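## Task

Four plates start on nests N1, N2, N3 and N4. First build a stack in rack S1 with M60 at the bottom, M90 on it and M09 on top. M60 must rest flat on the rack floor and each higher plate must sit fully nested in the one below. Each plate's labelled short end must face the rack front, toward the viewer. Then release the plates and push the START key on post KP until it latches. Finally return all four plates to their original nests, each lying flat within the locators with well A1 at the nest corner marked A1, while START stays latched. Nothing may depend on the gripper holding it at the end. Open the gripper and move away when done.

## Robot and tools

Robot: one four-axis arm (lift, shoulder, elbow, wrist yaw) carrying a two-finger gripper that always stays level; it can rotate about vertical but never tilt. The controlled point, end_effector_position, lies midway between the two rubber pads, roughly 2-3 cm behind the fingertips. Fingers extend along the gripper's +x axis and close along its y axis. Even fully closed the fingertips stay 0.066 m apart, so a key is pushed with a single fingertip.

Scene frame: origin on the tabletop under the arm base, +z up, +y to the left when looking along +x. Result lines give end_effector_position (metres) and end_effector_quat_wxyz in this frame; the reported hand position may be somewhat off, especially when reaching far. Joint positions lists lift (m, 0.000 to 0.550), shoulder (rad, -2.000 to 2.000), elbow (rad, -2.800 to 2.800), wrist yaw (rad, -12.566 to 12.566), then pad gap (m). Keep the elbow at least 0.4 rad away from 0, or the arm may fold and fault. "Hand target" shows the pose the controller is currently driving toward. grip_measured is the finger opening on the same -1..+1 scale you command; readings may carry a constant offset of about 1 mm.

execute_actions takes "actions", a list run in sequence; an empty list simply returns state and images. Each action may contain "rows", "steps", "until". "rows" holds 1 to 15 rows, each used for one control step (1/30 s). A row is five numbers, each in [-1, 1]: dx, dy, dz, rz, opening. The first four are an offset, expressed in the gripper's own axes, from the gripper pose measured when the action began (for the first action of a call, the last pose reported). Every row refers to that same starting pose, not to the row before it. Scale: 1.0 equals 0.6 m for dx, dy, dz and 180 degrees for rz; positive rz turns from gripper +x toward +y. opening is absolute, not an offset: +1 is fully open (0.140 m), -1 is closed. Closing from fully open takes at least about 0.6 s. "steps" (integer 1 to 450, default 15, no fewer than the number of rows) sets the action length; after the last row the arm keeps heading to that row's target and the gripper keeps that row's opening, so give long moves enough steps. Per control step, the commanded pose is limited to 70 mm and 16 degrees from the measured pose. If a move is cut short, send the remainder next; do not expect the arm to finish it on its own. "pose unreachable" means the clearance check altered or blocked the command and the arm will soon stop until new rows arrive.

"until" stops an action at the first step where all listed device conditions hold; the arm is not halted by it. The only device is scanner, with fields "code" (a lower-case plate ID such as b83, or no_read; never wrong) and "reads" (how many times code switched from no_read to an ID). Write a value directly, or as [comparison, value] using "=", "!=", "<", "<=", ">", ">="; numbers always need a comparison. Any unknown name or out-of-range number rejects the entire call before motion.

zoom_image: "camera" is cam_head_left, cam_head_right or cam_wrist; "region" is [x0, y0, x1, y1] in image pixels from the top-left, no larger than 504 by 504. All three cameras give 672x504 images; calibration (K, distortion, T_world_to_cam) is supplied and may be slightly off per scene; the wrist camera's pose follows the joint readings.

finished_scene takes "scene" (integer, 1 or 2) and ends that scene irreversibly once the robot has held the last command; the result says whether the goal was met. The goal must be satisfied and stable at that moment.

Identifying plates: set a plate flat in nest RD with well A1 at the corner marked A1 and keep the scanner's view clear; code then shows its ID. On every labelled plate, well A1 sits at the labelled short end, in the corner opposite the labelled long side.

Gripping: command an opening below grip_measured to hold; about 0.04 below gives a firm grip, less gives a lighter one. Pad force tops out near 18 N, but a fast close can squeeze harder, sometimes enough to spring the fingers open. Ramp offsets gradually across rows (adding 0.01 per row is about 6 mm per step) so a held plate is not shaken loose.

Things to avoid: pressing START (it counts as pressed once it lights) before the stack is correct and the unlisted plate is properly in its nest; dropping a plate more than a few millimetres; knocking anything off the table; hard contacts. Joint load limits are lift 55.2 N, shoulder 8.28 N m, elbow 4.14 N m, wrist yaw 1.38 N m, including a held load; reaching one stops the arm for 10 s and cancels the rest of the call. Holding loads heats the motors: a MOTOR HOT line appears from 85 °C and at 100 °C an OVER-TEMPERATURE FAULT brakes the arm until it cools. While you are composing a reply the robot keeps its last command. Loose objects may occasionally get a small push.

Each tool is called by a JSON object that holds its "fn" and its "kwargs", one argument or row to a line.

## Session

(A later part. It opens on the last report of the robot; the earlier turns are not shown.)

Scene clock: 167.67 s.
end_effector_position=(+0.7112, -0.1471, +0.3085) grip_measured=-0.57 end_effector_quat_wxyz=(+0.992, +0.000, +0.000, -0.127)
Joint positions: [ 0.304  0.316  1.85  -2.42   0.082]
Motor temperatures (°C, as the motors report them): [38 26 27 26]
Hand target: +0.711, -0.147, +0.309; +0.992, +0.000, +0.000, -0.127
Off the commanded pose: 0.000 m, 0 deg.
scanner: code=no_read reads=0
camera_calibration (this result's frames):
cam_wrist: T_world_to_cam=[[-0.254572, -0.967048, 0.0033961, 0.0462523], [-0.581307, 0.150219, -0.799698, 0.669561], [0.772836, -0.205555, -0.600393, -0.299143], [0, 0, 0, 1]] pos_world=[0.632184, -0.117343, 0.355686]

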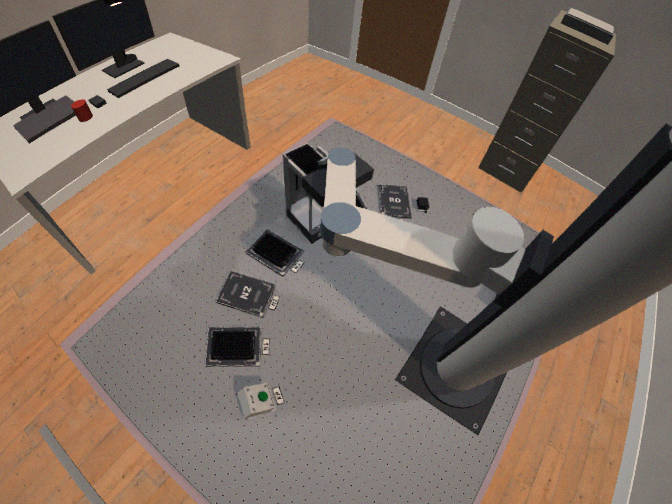

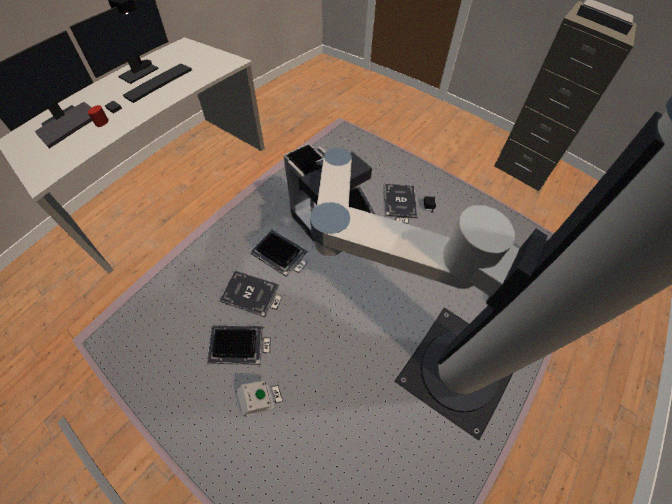

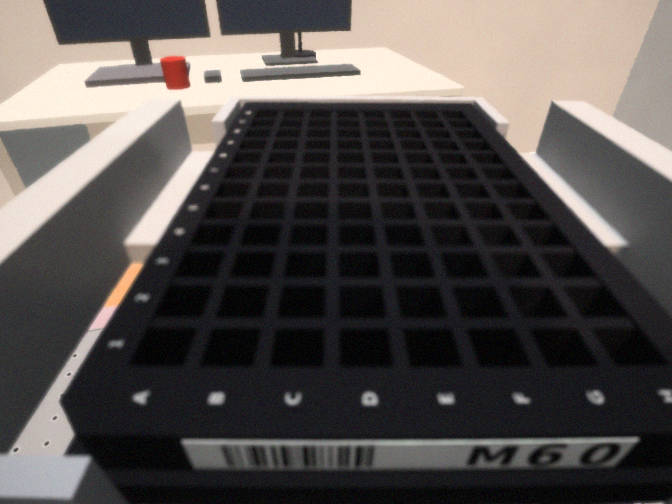

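{"fn": "execute_actions", "kwargs": {
  "actions": [
    {"rows":[[0,0.0003,-0.005,0,-0.62],[0,0.0003,-0.012,0,-0.62],[0,0.0003,-0.022,0,-0.62],[0,0.0003,-0.035,0,-0.62],[0,0.0003,-0.05,0,-0.62],[0,0.0003,-0.07,0,-0.62],[0,0.0003,-0.09,0,-0.62],[0,0.0003,-0.382,0,-0.62]],"steps":30},
    {"rows":[[0,0,-0.002,0,-0.62],[0,0,-0.004,0,-0.62],[0,0,-0.006,0,-0.62],[0,0,-0.008,0,-0.62],[0,0,-0.0098,0,-0.62]],"steps":10}
  ]
}}

Scene clock: 176.87 s.
end_effector_position=(+0.7112, -0.1469, +0.0735) grip_measured=-0.57 end_effector_quat_wxyz=(+0.992, +0.000, +0.000, -0.127)
Joint positions: [ 0.068  0.316  1.85  -2.42   0.082]
Motor temperatures (°C, as the motors report them): [38 26 27 26]
Hand target: +0.711, -0.147, +0.073; +0.992, +0.000, +0.000, -0.127
Off the commanded pose: 0.000 m, 0 deg.
scanner: code=no_read reads=0
camera_calibration (this result's frames):
cam_wrist: T_world_to_cam=[[-0.25448, -0.967072, 0.0033961, 0.0471465], [-0.581321, 0.150163, -0.799698, 0.481602], [0.772856, -0.205481, -0.600393, -0.440242], [0, 0, 0, 1]] pos_world=[0.632207, -0.117186, 0.120658]

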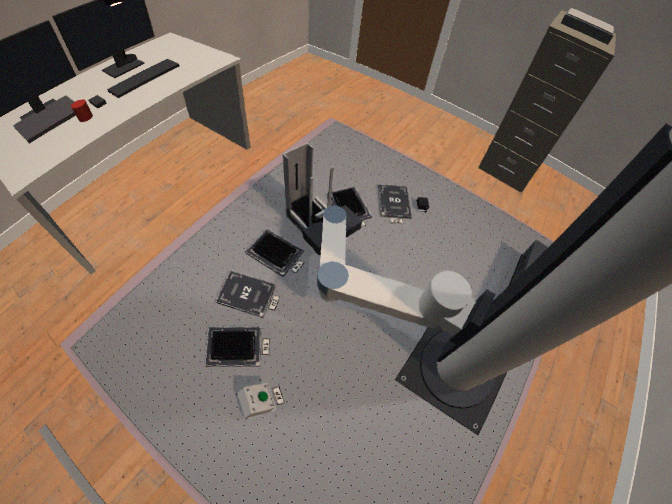

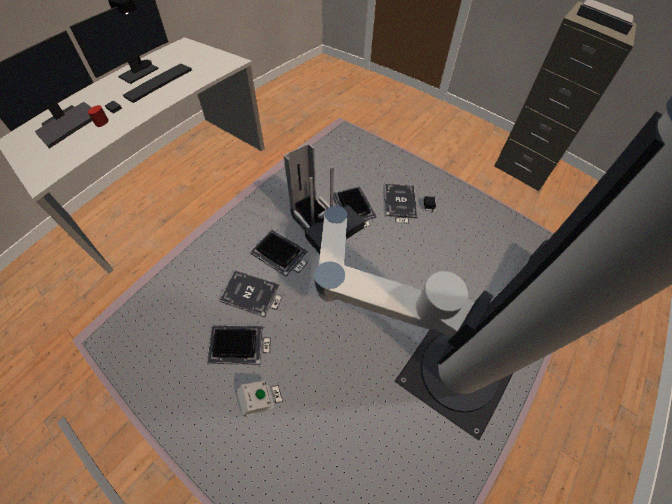

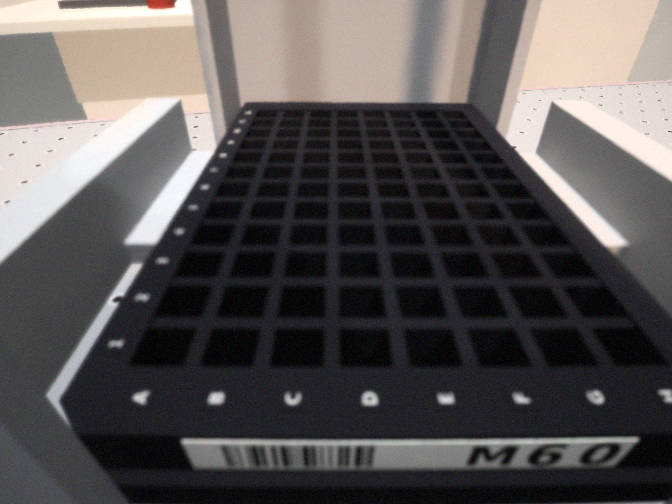

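{"fn": "execute_actions", "kwargs": {
  "actions": [
    {"rows":[[0,0,-0.0005,0,-0.62],[0,0,-0.0005,0,-0.58],[0,0,-0.0005,0,-0.54],[0,0,-0.0005,0,-0.45],[0,0,-0.0005,0,0.1]],"steps":13},
    {"rows":[[-0.02,0,0.001,0,0.1],[-0.05,0,0.001,0,0.1],[-0.25,0,0.001,0,0.1]],"steps":21}
  ]
}}

Scene clock: 189.13 s.
end_effector_position=(+0.5659, -0.1092, +0.0738) grip_measured=+0.10 end_effector_quat_wxyz=(+0.992, +0.000, +0.000, -0.127)
Joint positions: [ 0.069  0.627  1.063 -1.946  0.107]
Motor temperatures (°C, as the motors report them): [38 26 27 26]
Hand target: +0.566, -0.109, +0.074; +0.992, +0.000, +0.000, -0.127
Off the commanded pose: 0.000 m, 0 deg.
scanner: code=no_read reads=0
camera_calibration (this result's frames):
cam_wrist: T_world_to_cam=[[-0.25497, -0.966943, 0.0033961, 0.0469333], [-0.581245, 0.150458, -0.799698, 0.391706], [0.772751, -0.205873, -0.600393, -0.320003], [0, 0, 0, 1]] pos_world=[0.486926, -0.0794335, 0.12096]

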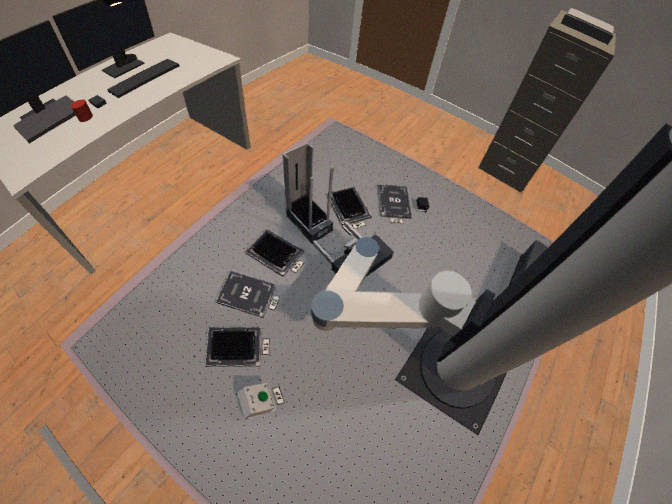

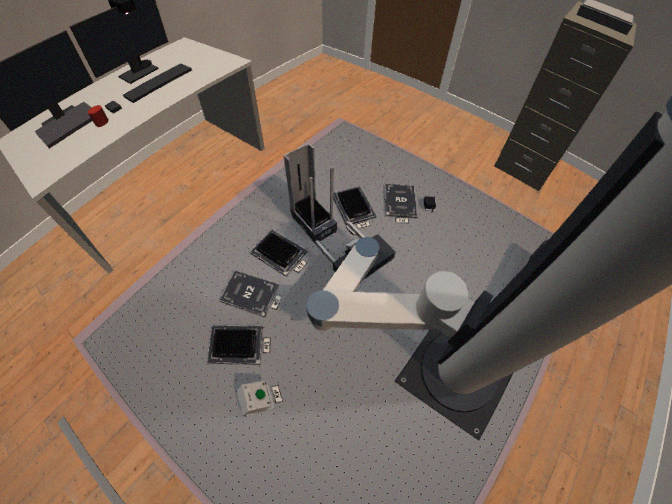

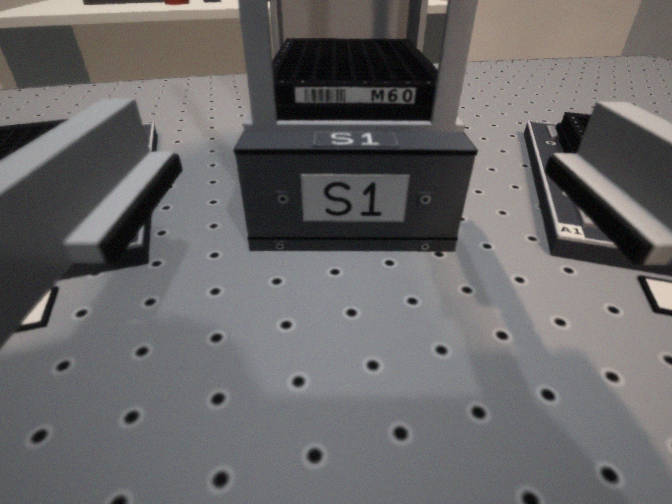

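{"fn": "execute_actions", "kwargs": {
  "actions": [
    {"rows":[[-0.01,0.03,0,0,0],[-0.1577,0.7711,0,0.01,0],[-0.1577,0.7711,0,0.02,0],[-0.1577,0.7711,0,0.03,0],[-0.1577,0.7711,0,0.04,0],[-0.1577,0.7711,0,0.05,0],[-0.1577,0.7711,0,0.06,0],[-0.1577,0.7711,0,0.07,0],[-0.1577,0.7711,0,0.08,0],[-0.1577,0.7711,0,0.09,0],[-0.1577,0.7711,0,0.1,0],[-0.1577,0.7711,0,0.11,0],[-0.1577,0.7711,0,0.13,0],[-0.1577,0.7711,0,0.15,0],[-0.1577,0.7711,-0.03,0.3045,0]],"steps":42}
  ]
}}

Scene clock: 206.27 s.
end_effector_position=(+0.5910, +0.3623, +0.0558) grip_measured=+0.00 end_effector_quat_wxyz=(+0.939, +0.000, +0.000, +0.344)
Joint positions: [ 0.051  1.321  1.823 -2.442  0.103]
Motor temperatures (°C, as the motors report them): [38 26 27 26]
Hand target: +0.591, +0.362, +0.056; +0.939, +0.000, +0.000, +0.344
Off the commanded pose: 0.000 m, 0 deg.
scanner: code=no_read reads=0
camera_calibration (this result's frames):
cam_wrist: T_world_to_cam=[[0.643257, -0.765643, 0.0033961, -0.0945458], [-0.457945, -0.388291, -0.799698, 0.443294], [0.613602, 0.512856, -0.600393, -0.419459], [0, 0, 0, 1]] pos_world=[0.521202, 0.314861, 0.102982]

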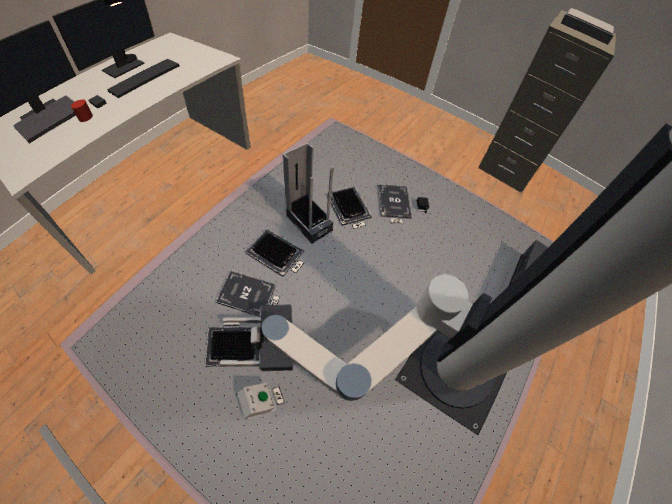

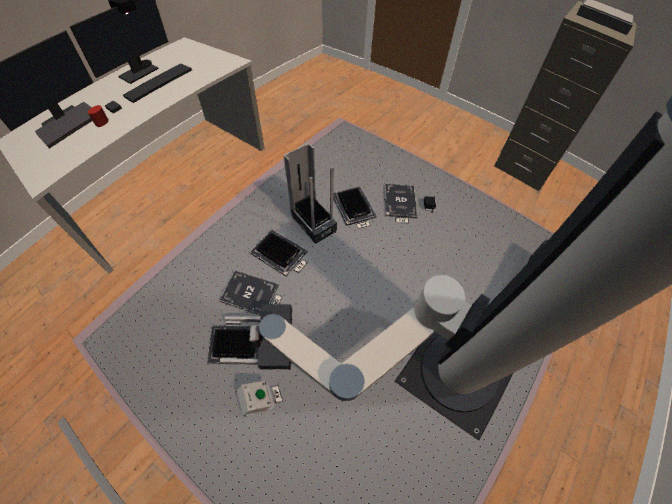

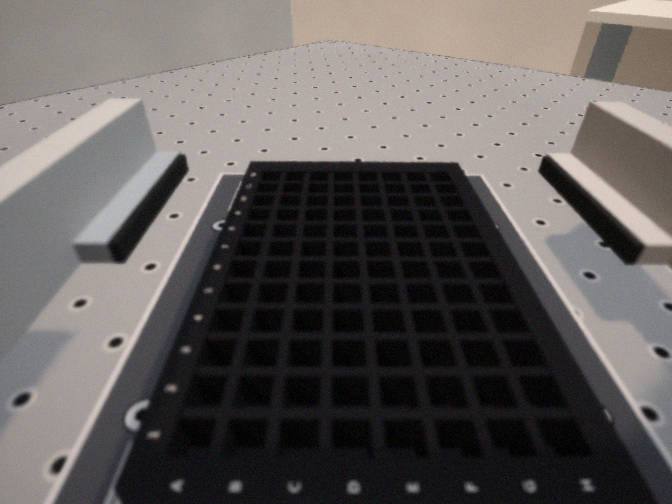

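{"fn": "execute_actions", "kwargs": {
  "actions": [
    {"rows":[[-0.0017,0.0014,-0.01,-0.0018,0],[-0.0017,0.0014,-0.0381,-0.0018,0]],"steps":12}
  ]
}}

Scene clock: 219.40 s.
end_effector_position=(+0.5898, +0.3622, +0.0329) grip_measured=+0.00 end_effector_quat_wxyz=(+0.940, +0.000, +0.000, +0.341)
Joint positions: [ 0.028  1.328  1.816 -2.448  0.103]
Motor temperatures (°C, as the motors report them): [38 26 27 26]
Hand target: +0.590, +0.362, +0.033; +0.940, +0.000, +0.000, +0.341
Off the commanded pose: 0.000 m, 0 deg.
scanner: code=no_read reads=0
camera_calibration (this result's frames):
cam_wrist: T_world_to_cam=[[0.638993, -0.769205, 0.0033961, -0.0898561], [-0.460095, -0.38574, -0.799698, 0.424725], [0.616442, 0.509439, -0.600393, -0.432854], [0, 0, 0, 1]] pos_world=[0.51966, 0.315228, 0.0800744]

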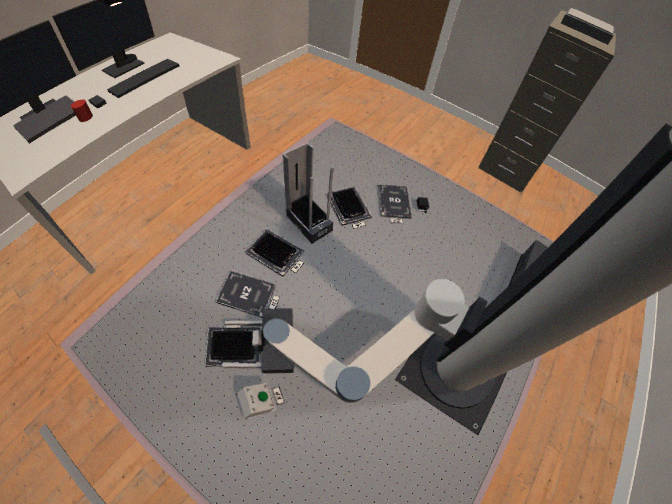

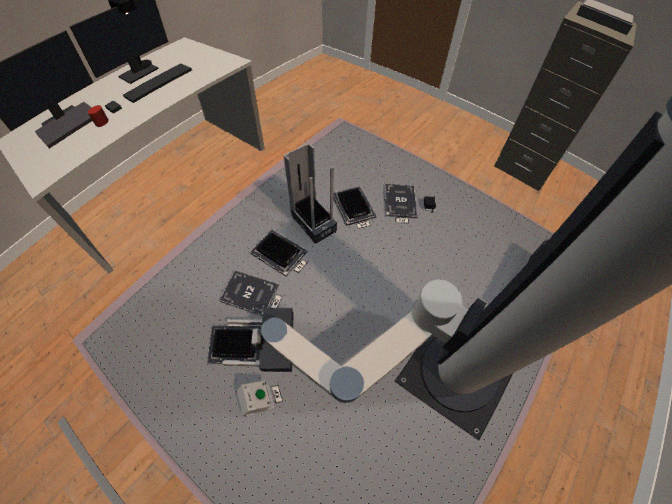

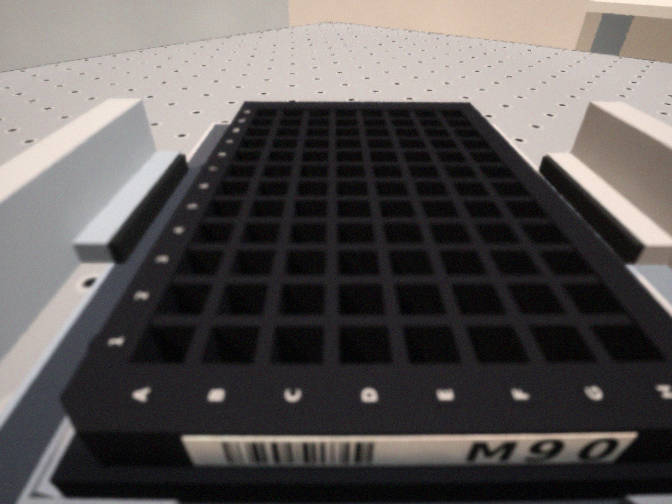

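{"fn": "execute_actions", "kwargs": {
  "actions": [
    {"rows":[[0.0006,0.0003,0,0.0011,-0.15],[0.0006,0.0003,0,0.0011,-0.25],[0.0006,0.0003,0,0.0011,-0.35],[0.0006,0.0003,0,0.0011,-0.42],[0.0006,0.0003,0,0.0011,-0.47],[0.0006,0.0003,0,0.0011,-0.5],[0.0006,0.0003,0,0.0011,-0.52],[0.0006,0.0003,0,0.0011,-0.54],[0.0006,0.0003,0,0.0011,-0.56],[0.0006,0.0003,0,0.0011,-0.58],[0.0006,0.0003,0,0.0011,-0.6],[0.0006,0.0003,0,0.0011,-0.62]],"steps":17},
    {"rows":[[0,0,0.003,0,-0.62],[0,0,0.007,0,-0.62],[0,0,0.012,0,-0.62],[0,0,0.02,0,-0.62],[0,0,0.03,0,-0.62],[0,0,0.045,0,-0.62],[0,0,0.065,0,-0.62],[0,0,0.09,0,-0.62],[0,0,0.12,0,-0.62],[0,0,0.5,0,-0.62]],"steps":32}
  ]
}}

Scene clock: 230.80 s.
end_effector_position=(+0.5899, +0.3626, +0.3281) grip_measured=-0.57 end_effector_quat_wxyz=(+0.939, +0.000, +0.000, +0.343)
Joint positions: [ 0.323  1.326  1.819 -2.445  0.082]
Motor temperatures (°C, as the motors report them): [38 26 27 26]
Hand target: +0.590, +0.363, +0.333; +0.939, +0.000, +0.000, +0.343
Off the commanded pose: 0.005 m, 0 deg.
scanner: code=no_read reads=0
camera_calibration (this result's frames):
cam_wrist: T_world_to_cam=[[0.64161, -0.767023, 0.0033961, -0.0930069], [-0.458778, -0.387306, -0.799698, 0.660847], [0.614702, 0.511536, -0.600393, -0.25561], [0, 0, 0, 1]] pos_world=[0.519981, 0.315366, 0.375327]

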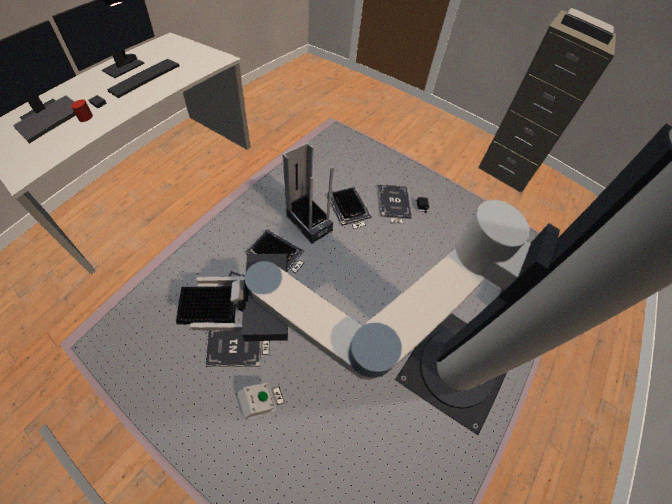

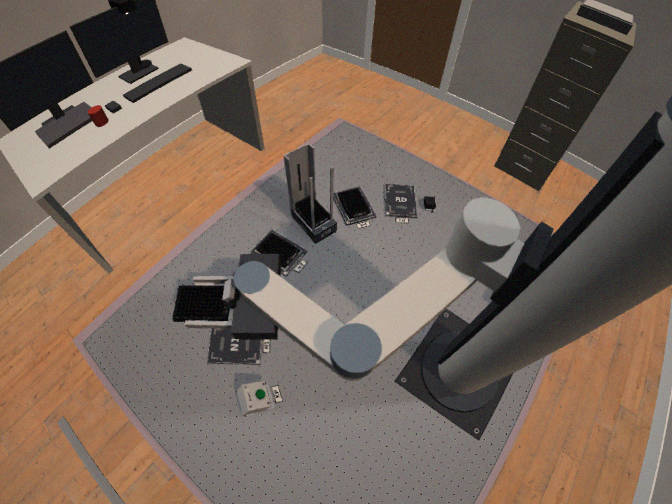

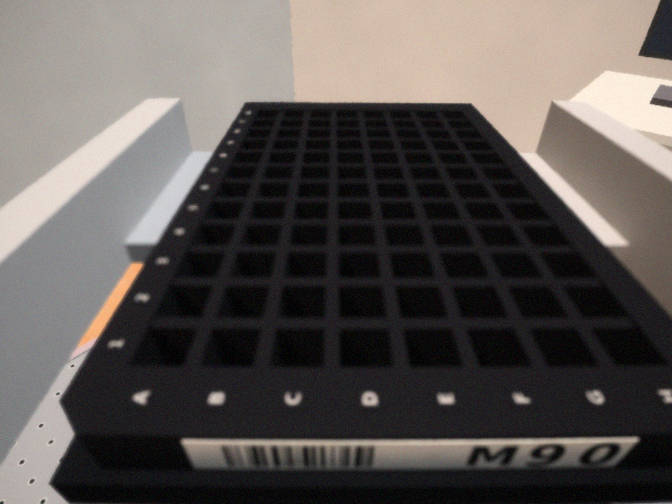

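{"fn": "execute_actions", "kwargs": {
  "actions": [
    {"rows":[[-0.003,-0.006,0.0065,-0.002,-0.62],[-0.007,-0.014,0.0065,-0.005,-0.62],[-0.013,-0.026,0.0065,-0.01,-0.62],[-0.021,-0.042,0.0065,-0.016,-0.62],[-0.03,-0.06,0.0065,-0.023,-0.62],[-0.042,-0.084,0.0065,-0.032,-0.62],[-0.056,-0.112,0.0065,-0.043,-0.62],[-0.3921,-0.7799,0.0065,-0.3036,-0.62]],"steps":48}
  ]
}}

Scene clock: 240.03 s.
end_effector_position=(+0.7112, -0.1470, +0.3320) grip_measured=-0.57 end_effector_quat_wxyz=(+0.992, +0.000, +0.000, -0.127)
Joint positions: [ 0.327  0.316  1.85  -2.42   0.082]
Motor temperatures (°C, as the motors report them): [38 26 27 26]
Hand target: +0.711, -0.147, +0.332; +0.992, +0.000, +0.000, -0.127
Off the commanded pose: 0.000 m, 0 deg.
scanner: code=no_read reads=0
camera_calibration (this result's frames):
cam_wrist: T_world_to_cam=[[-0.254409, -0.967091, 0.0033961, 0.0461394], [-0.581332, 0.15012, -0.799698, 0.68837], [0.772871, -0.205424, -0.600393, -0.285024], [0, 0, 0, 1]] pos_world=[0.632197, -0.117268, 0.379205]

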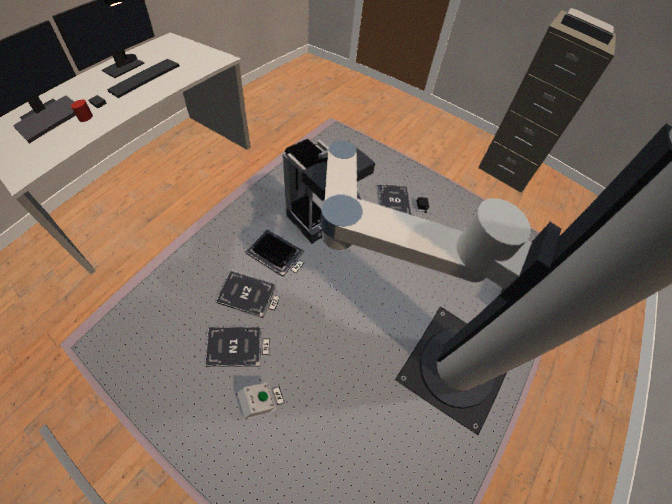

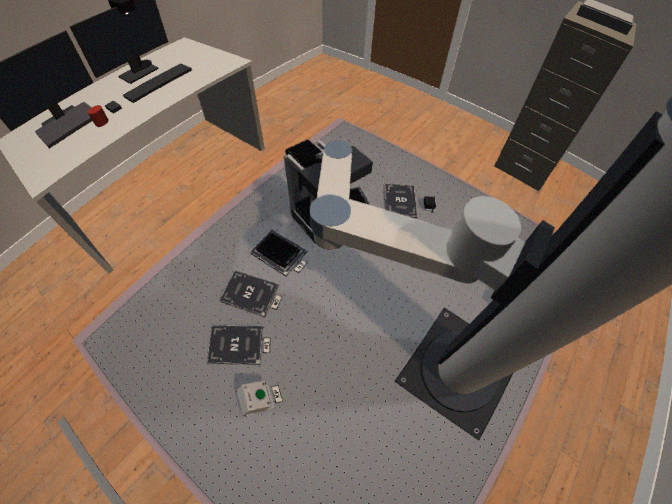

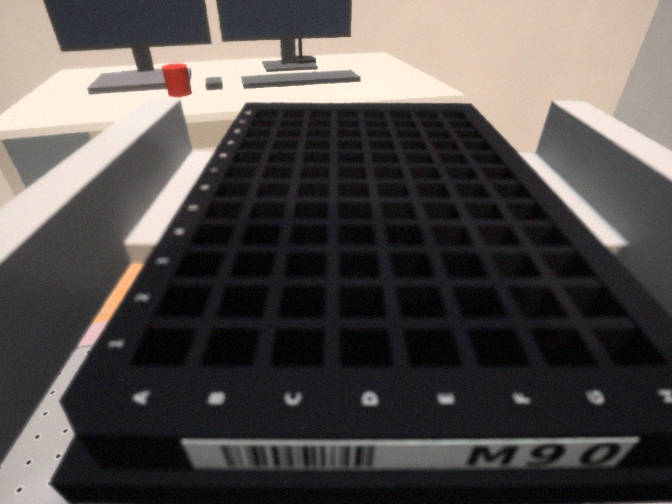

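{"fn": "execute_actions", "kwargs": {
  "actions": [
    {"rows":[[0,0,-0.003,0,-0.62],[0,0,-0.006,0,-0.62],[0,0,-0.009,0,-0.62],[0,0,-0.012,0,-0.62],[0,0,-0.014,0,-0.62],[0,0,-0.016,0,-0.62],[0,0,-0.018,0,-0.62],[0,0,-0.021,0,-0.62]],"steps":11}
  ]
}}

{"fn": "zoom_image", "kwargs": {
  "camera": "cam_head_left",
  "region": [230,210,330,290]
}}

Scene clock: 252.87 s.
end_effector_position=(+0.7112, -0.1470, +0.3193) grip_measured=-0.57 end_effector_quat_wxyz=(+0.992, +0.000, +0.000, -0.127)
Joint positions: [ 0.314  0.316  1.85  -2.42   0.082]
Motor temperatures (°C, as the motors report them): [38 26 27 26]
Hand target: +0.711, -0.147, +0.319; +0.992, +0.000, +0.000, -0.127
Off the commanded pose: 0.000 m, 0 deg.
scanner: code=no_read reads=0
camera_calibration (this result's frames):
cam_wrist: T_world_to_cam=[[-0.25444, -0.967083, 0.0033961, 0.0461999], [-0.581327, 0.150139, -0.799698, 0.678199], [0.772864, -0.205449, -0.600393, -0.292651], [0, 0, 0, 1]] pos_world=[0.63219, -0.11727, 0.366492]

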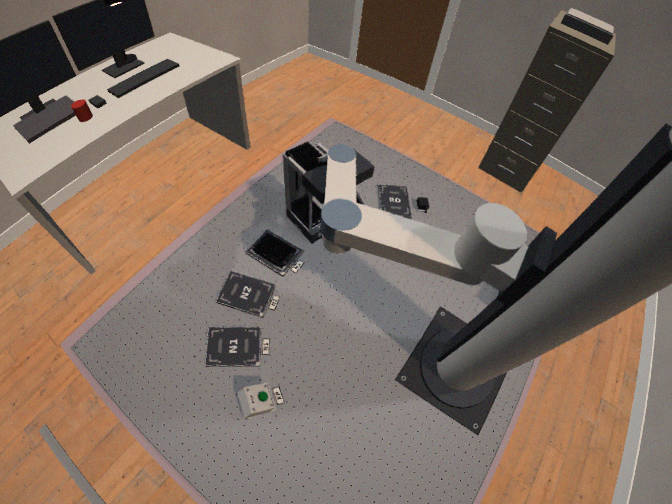

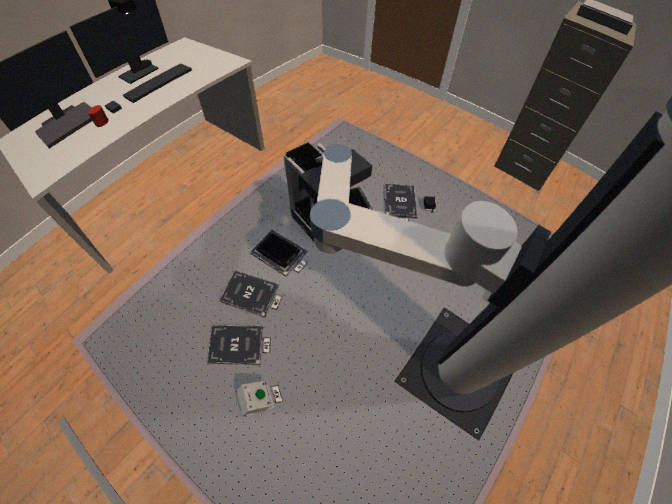

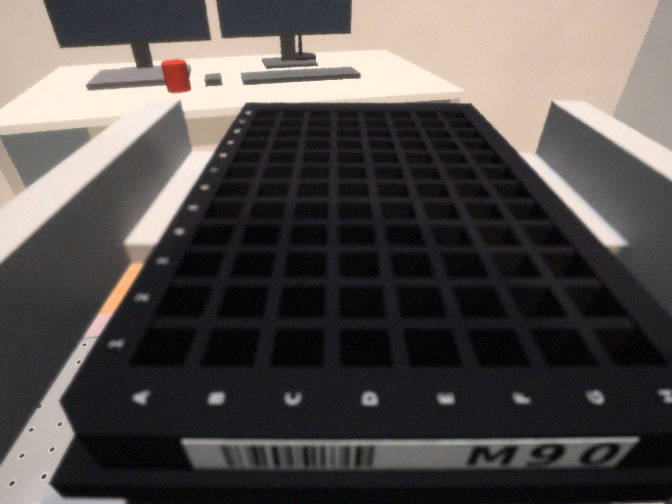

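Region (230, 210, 330, 290) of cam_head_left's 672x504 image, scaled by 5.040, with more detail than that image has; it fills the top 403 rows of this view, and the rest is white.

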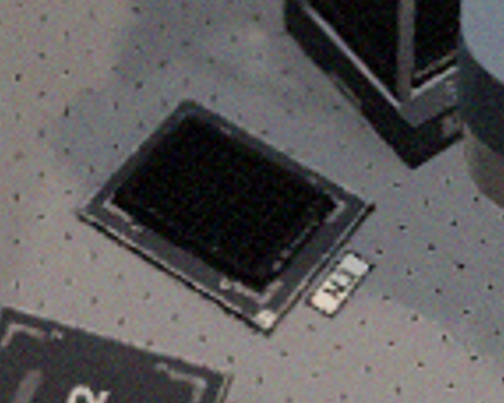

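{"fn": "execute_actions", "kwargs": {
  "actions": [
    {"rows":[[0,0,-0.005,0,-0.62],[0,0,-0.012,0,-0.62],[0,0,-0.022,0,-0.62],[0,0,-0.035,0,-0.62],[0,0,-0.05,0,-0.62],[0,0,-0.07,0,-0.62],[0,0,-0.09,0,-0.62],[0,0,-0.378,0,-0.62]],"steps":30},
    {"rows":[[0,0,-0.002,0,-0.62],[0,0,-0.004,0,-0.62],[0,0,-0.006,0,-0.62],[0,0,-0.008,0,-0.62],[0,0,-0.0098,0,-0.62]],"steps":10},
    {"rows":[[0,0,0,0,-0.58],[0,0,0,0,-0.54],[0,0,0,0,-0.45],[0,0,0,0,0.1]],"steps":12}
  ]
}}

Scene clock: 272.13 s.
end_effector_position=(+0.7112, -0.1470, +0.0865) grip_measured=+0.10 end_effector_quat_wxyz=(+0.992, +0.000, +0.000, -0.127)
Joint positions: [ 0.082  0.316  1.85  -2.42   0.107]
Motor temperatures (°C, as the motors report them): [38 26 27 26]
Hand target: +0.711, -0.147, +0.087; +0.992, +0.000, +0.000, -0.127
Off the commanded pose: 0.000 m, 0 deg.
scanner: code=no_read reads=0
camera_calibration (this result's frames):
cam_wrist: T_world_to_cam=[[-0.254474, -0.967074, 0.0033961, 0.0470035], [-0.581322, 0.15016, -0.799698, 0.492022], [0.772857, -0.205476, -0.600393, -0.432411], [0, 0, 0, 1]] pos_world=[0.632176, -0.117276, 0.133693]

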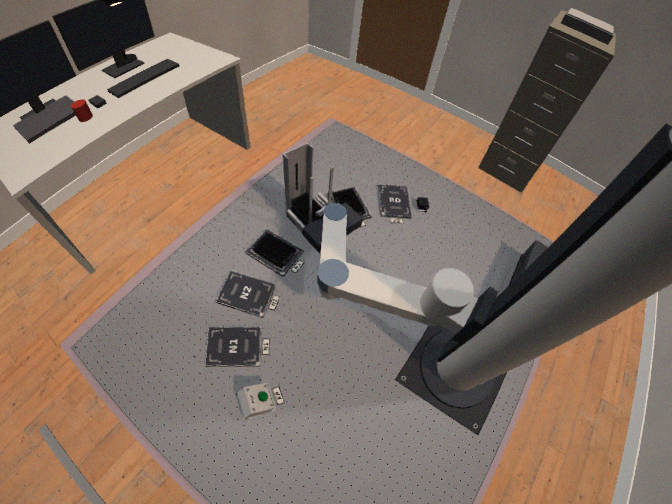

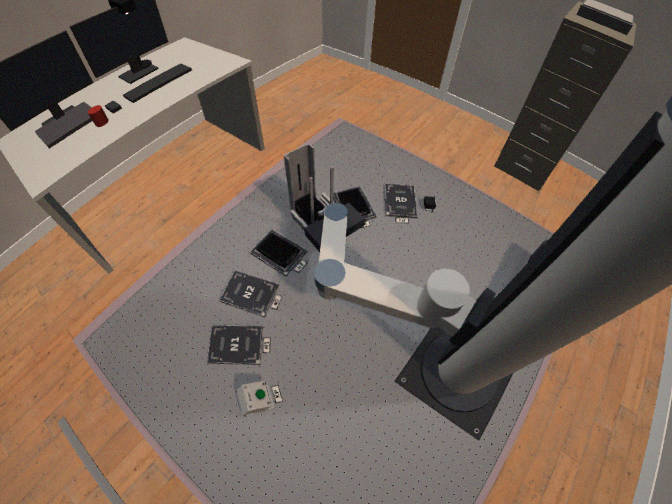

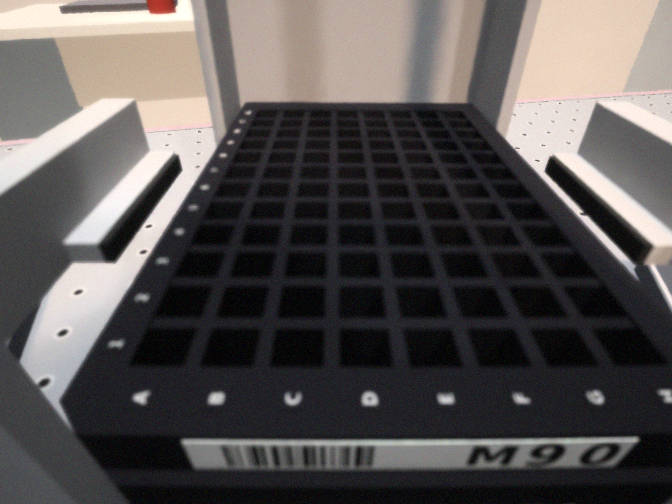

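{"fn": "execute_actions", "kwargs": {
  "actions": [
    {"rows":[[-0.02,0,0,0,0.1],[-0.05,0,0,0,0.1],[-0.25,0,0,0,0.1]],"steps":21}
  ]
}}

{"fn": "zoom_image", "kwargs": {
  "camera": "cam_wrist",
  "region": [236,20,486,180]
}}

Scene clock: 279.37 s.
end_effector_position=(+0.5659, -0.1093, +0.0865) grip_measured=+0.10 end_effector_quat_wxyz=(+0.992, +0.000, +0.000, -0.127)
Joint positions: [ 0.081  0.627  1.063 -1.945  0.107]
Motor temperatures (°C, as the motors report them): [38 26 27 26]
Hand target: +0.566, -0.109, +0.087; +0.992, +0.000, +0.000, -0.127
Off the commanded pose: 0.000 m, 0 deg.
scanner: code=no_read reads=0
camera_calibration (this result's frames):
cam_wrist: T_world_to_cam=[[-0.254944, -0.96695, 0.0033961, 0.0467797], [-0.581249, 0.150442, -0.799698, 0.401873], [0.772757, -0.205852, -0.600393, -0.312363], [0, 0, 0, 1]] pos_world=[0.486895, -0.0795258, 0.133678]

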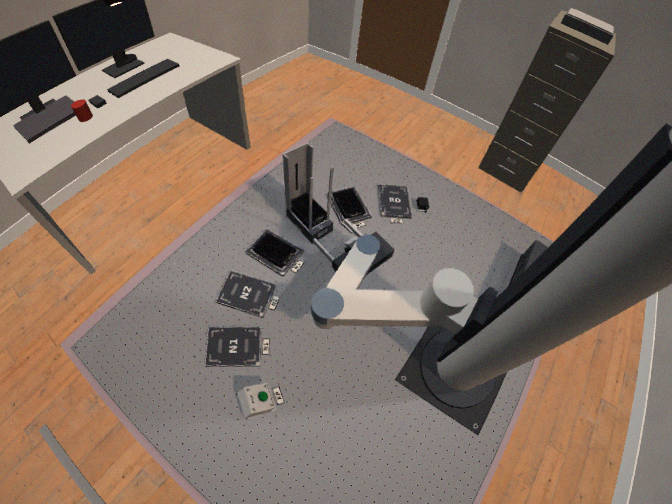

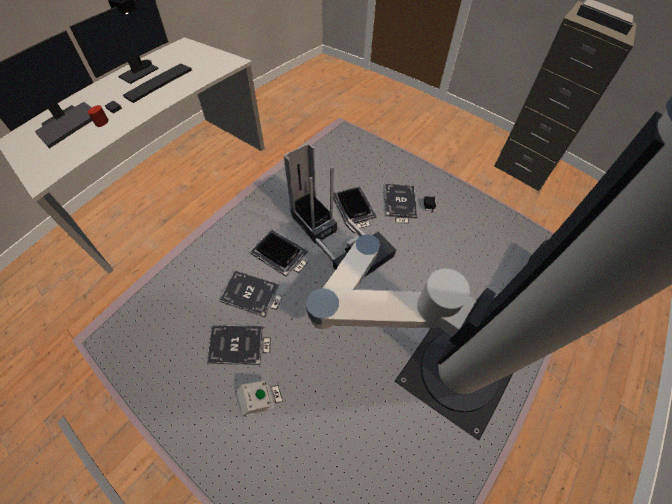

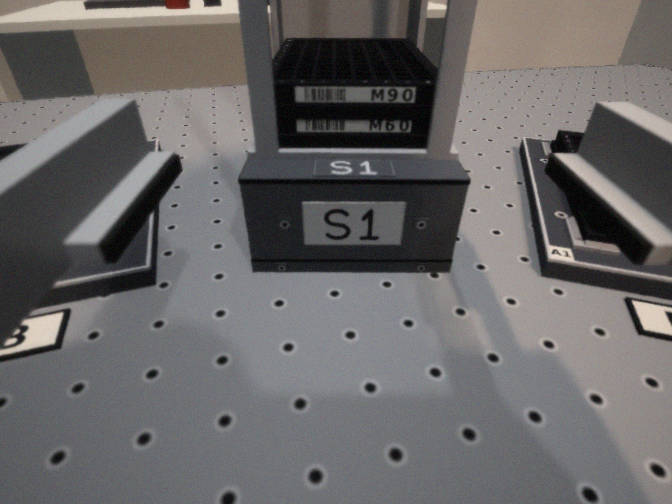

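Region (236, 20, 486, 180) of cam_wrist's 672x504 image, scaled by 2.016, with more detail than that image has; it fills the top 323 rows of this view, and the rest is white.

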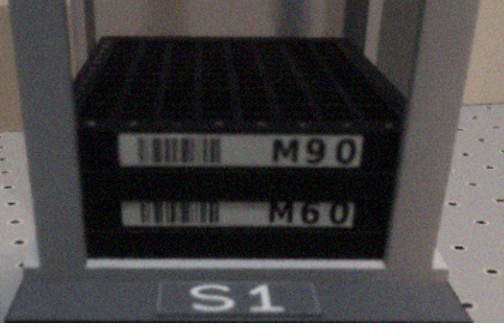

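{"fn": "execute_actions", "kwargs": {
  "actions": [
    {"rows":[[-0.01,0.03,0,0,0],[-0.0428,0.2145,-0.02,0.02,0],[-0.0428,0.2145,-0.02,0.04,0],[-0.0428,0.2145,-0.02,0.06,0],[-0.0428,0.2145,-0.02,0.1044,0]],"steps":20},
    {"rows":[[0.03,0,0,0,0],[0.2333,0,-0.0312,0,0]],"steps":20}
  ]
}}

Scene clock: 290.93 s.
end_effector_position=(+0.7131, +0.0322, +0.0558) grip_measured=+0.00 end_effector_quat_wxyz=(+0.999, +0.000, +0.000, +0.037)
Joint positions: [ 0.051  0.689  1.745 -2.359  0.103]
Motor temperatures (°C, as the motors report them): [38 26 27 26]
Hand target: +0.713, +0.032, +0.056; +0.999, +0.000, +0.000, +0.037
Off the commanded pose: 0.000 m, 0 deg.
scanner: code=no_read reads=0
camera_calibration (this result's frames):
cam_wrist: T_world_to_cam=[[0.0710302, -0.997468, 0.0033961, -0.0102023], [-0.598687, -0.0453555, -0.799698, 0.46032], [0.797827, 0.0547695, -0.600393, -0.44174], [0, 0, 0, 1]] pos_world=[0.628744, 0.0348954, 0.102934]

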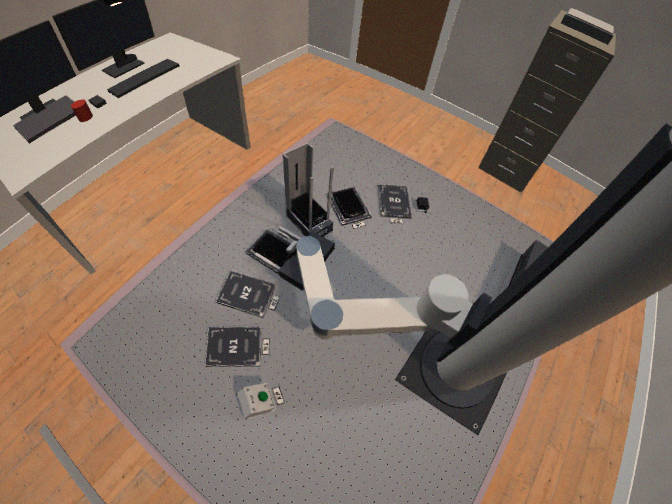

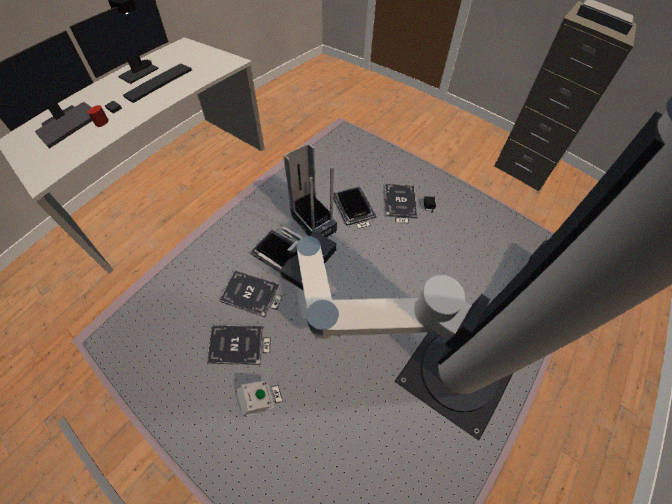

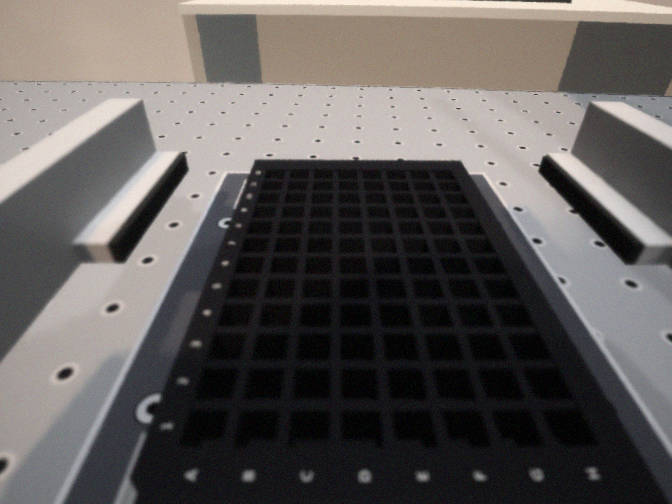

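{"fn": "execute_actions", "kwargs": {
  "actions": [
    {"rows":[[0.0015,-0.0011,-0.01,-0.0004,0],[0.0015,-0.0011,-0.0381,-0.0004,0]],"steps":12}
  ]
}}

Scene clock: 298.53 s.
end_effector_position=(+0.7140, +0.0317, +0.0328) grip_measured=+0.00 end_effector_quat_wxyz=(+0.999, +0.000, +0.000, +0.037)
Joint positions: [ 0.028  0.685  1.75  -2.362  0.103]
Motor temperatures (°C, as the motors report them): [38 26 27 26]
Hand target: +0.714, +0.032, +0.033; +0.999, +0.000, +0.000, +0.036
Off the commanded pose: 0.000 m, 0 deg.
scanner: code=no_read reads=0
camera_calibration (this result's frames):
cam_wrist: T_world_to_cam=[[0.0700439, -0.997538, 0.0033961, -0.00998438], [-0.598732, -0.0447635, -0.799698, 0.442537], [0.797881, 0.0539806, -0.600393, -0.456207], [0, 0, 0, 1]] pos_world=[0.62966, 0.0344761, 0.0800263]

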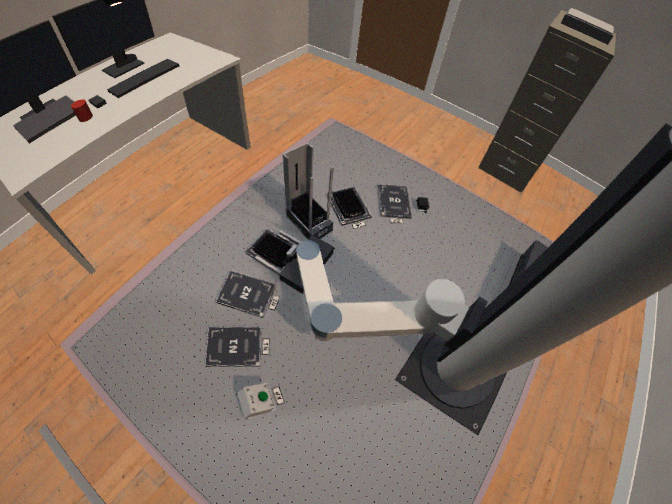

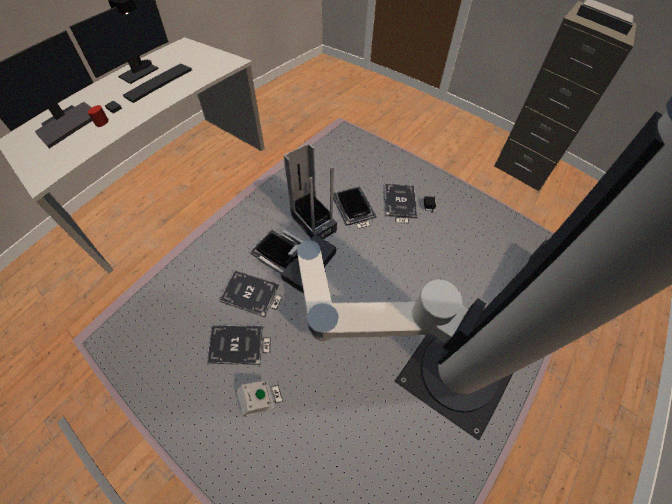

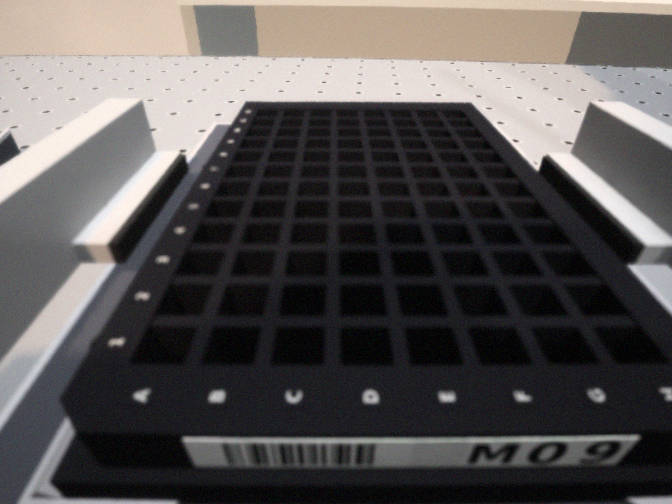

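{"fn": "execute_actions", "kwargs": {
  "actions": [
    {"rows":[[0.0002,-0.0002,0.0002,0,-0.15],[0.0002,-0.0002,0.0002,0,-0.25],[0.0002,-0.0002,0.0002,0,-0.35],[0.0002,-0.0002,0.0002,0,-0.42],[0.0002,-0.0002,0.0002,0,-0.47],[0.0002,-0.0002,0.0002,0,-0.5],[0.0002,-0.0002,0.0002,0,-0.52],[0.0002,-0.0002,0.0002,0,-0.54],[0.0002,-0.0002,0.0002,0,-0.56],[0.0002,-0.0002,0.0002,0,-0.58],[0.0002,-0.0002,0.0002,0,-0.6],[0.0002,-0.0002,0.0002,0,-0.62]],"steps":17},
    {"rows":[[0,0,0.003,0,-0.62],[0,0,0.007,0,-0.62],[0,0,0.012,0,-0.62],[0,0,0.02,0,-0.62],[0,0,0.03,0,-0.62],[0,0,0.045,0,-0.62],[0,0,0.065,0,-0.62],[0,0,0.09,0,-0.62],[0,0,0.12,0,-0.62],[0,0,0.5,0,-0.62]],"steps":32}
  ]
}}

Scene clock: 310.03 s.
end_effector_position=(+0.7141, +0.0317, +0.3282) grip_measured=-0.57 end_effector_quat_wxyz=(+0.999, +0.000, +0.000, +0.037)
Joint positions: [ 0.323  0.685  1.751 -2.363  0.082]
Motor temperatures (°C, as the motors report them): [38 26 27 26]
Hand target: +0.714, +0.032, +0.333; +0.999, +0.000, +0.000, +0.037
Off the commanded pose: 0.005 m, 0 deg.
scanner: code=no_read reads=0
camera_calibration (this result's frames):
cam_wrist: T_world_to_cam=[[0.0702054, -0.997527, 0.0033961, -0.011136], [-0.598724, -0.0448605, -0.799698, 0.678767], [0.797872, 0.0541098, -0.600393, -0.278987], [0, 0, 0, 1]] pos_world=[0.629772, 0.0344373, 0.375345]

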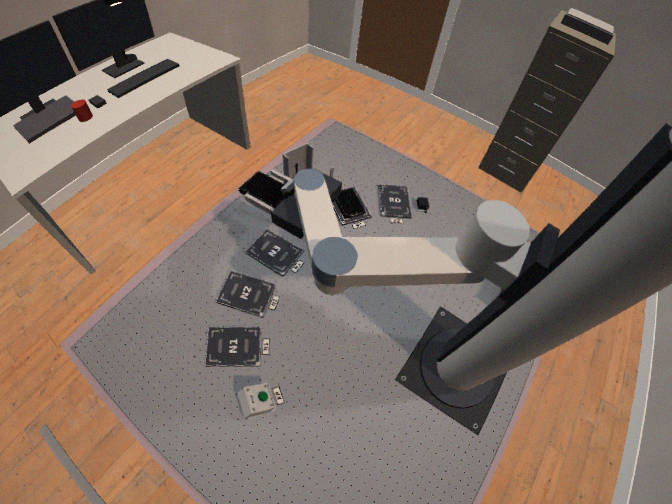

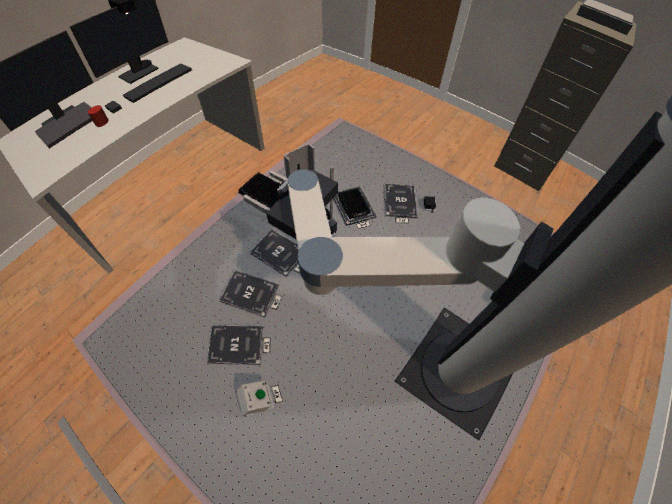

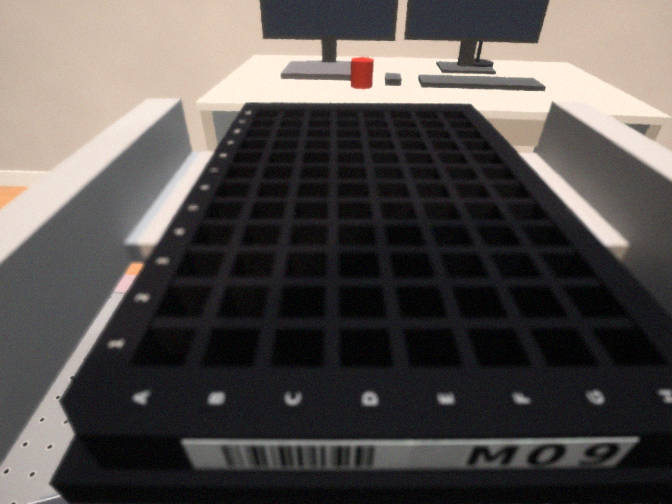

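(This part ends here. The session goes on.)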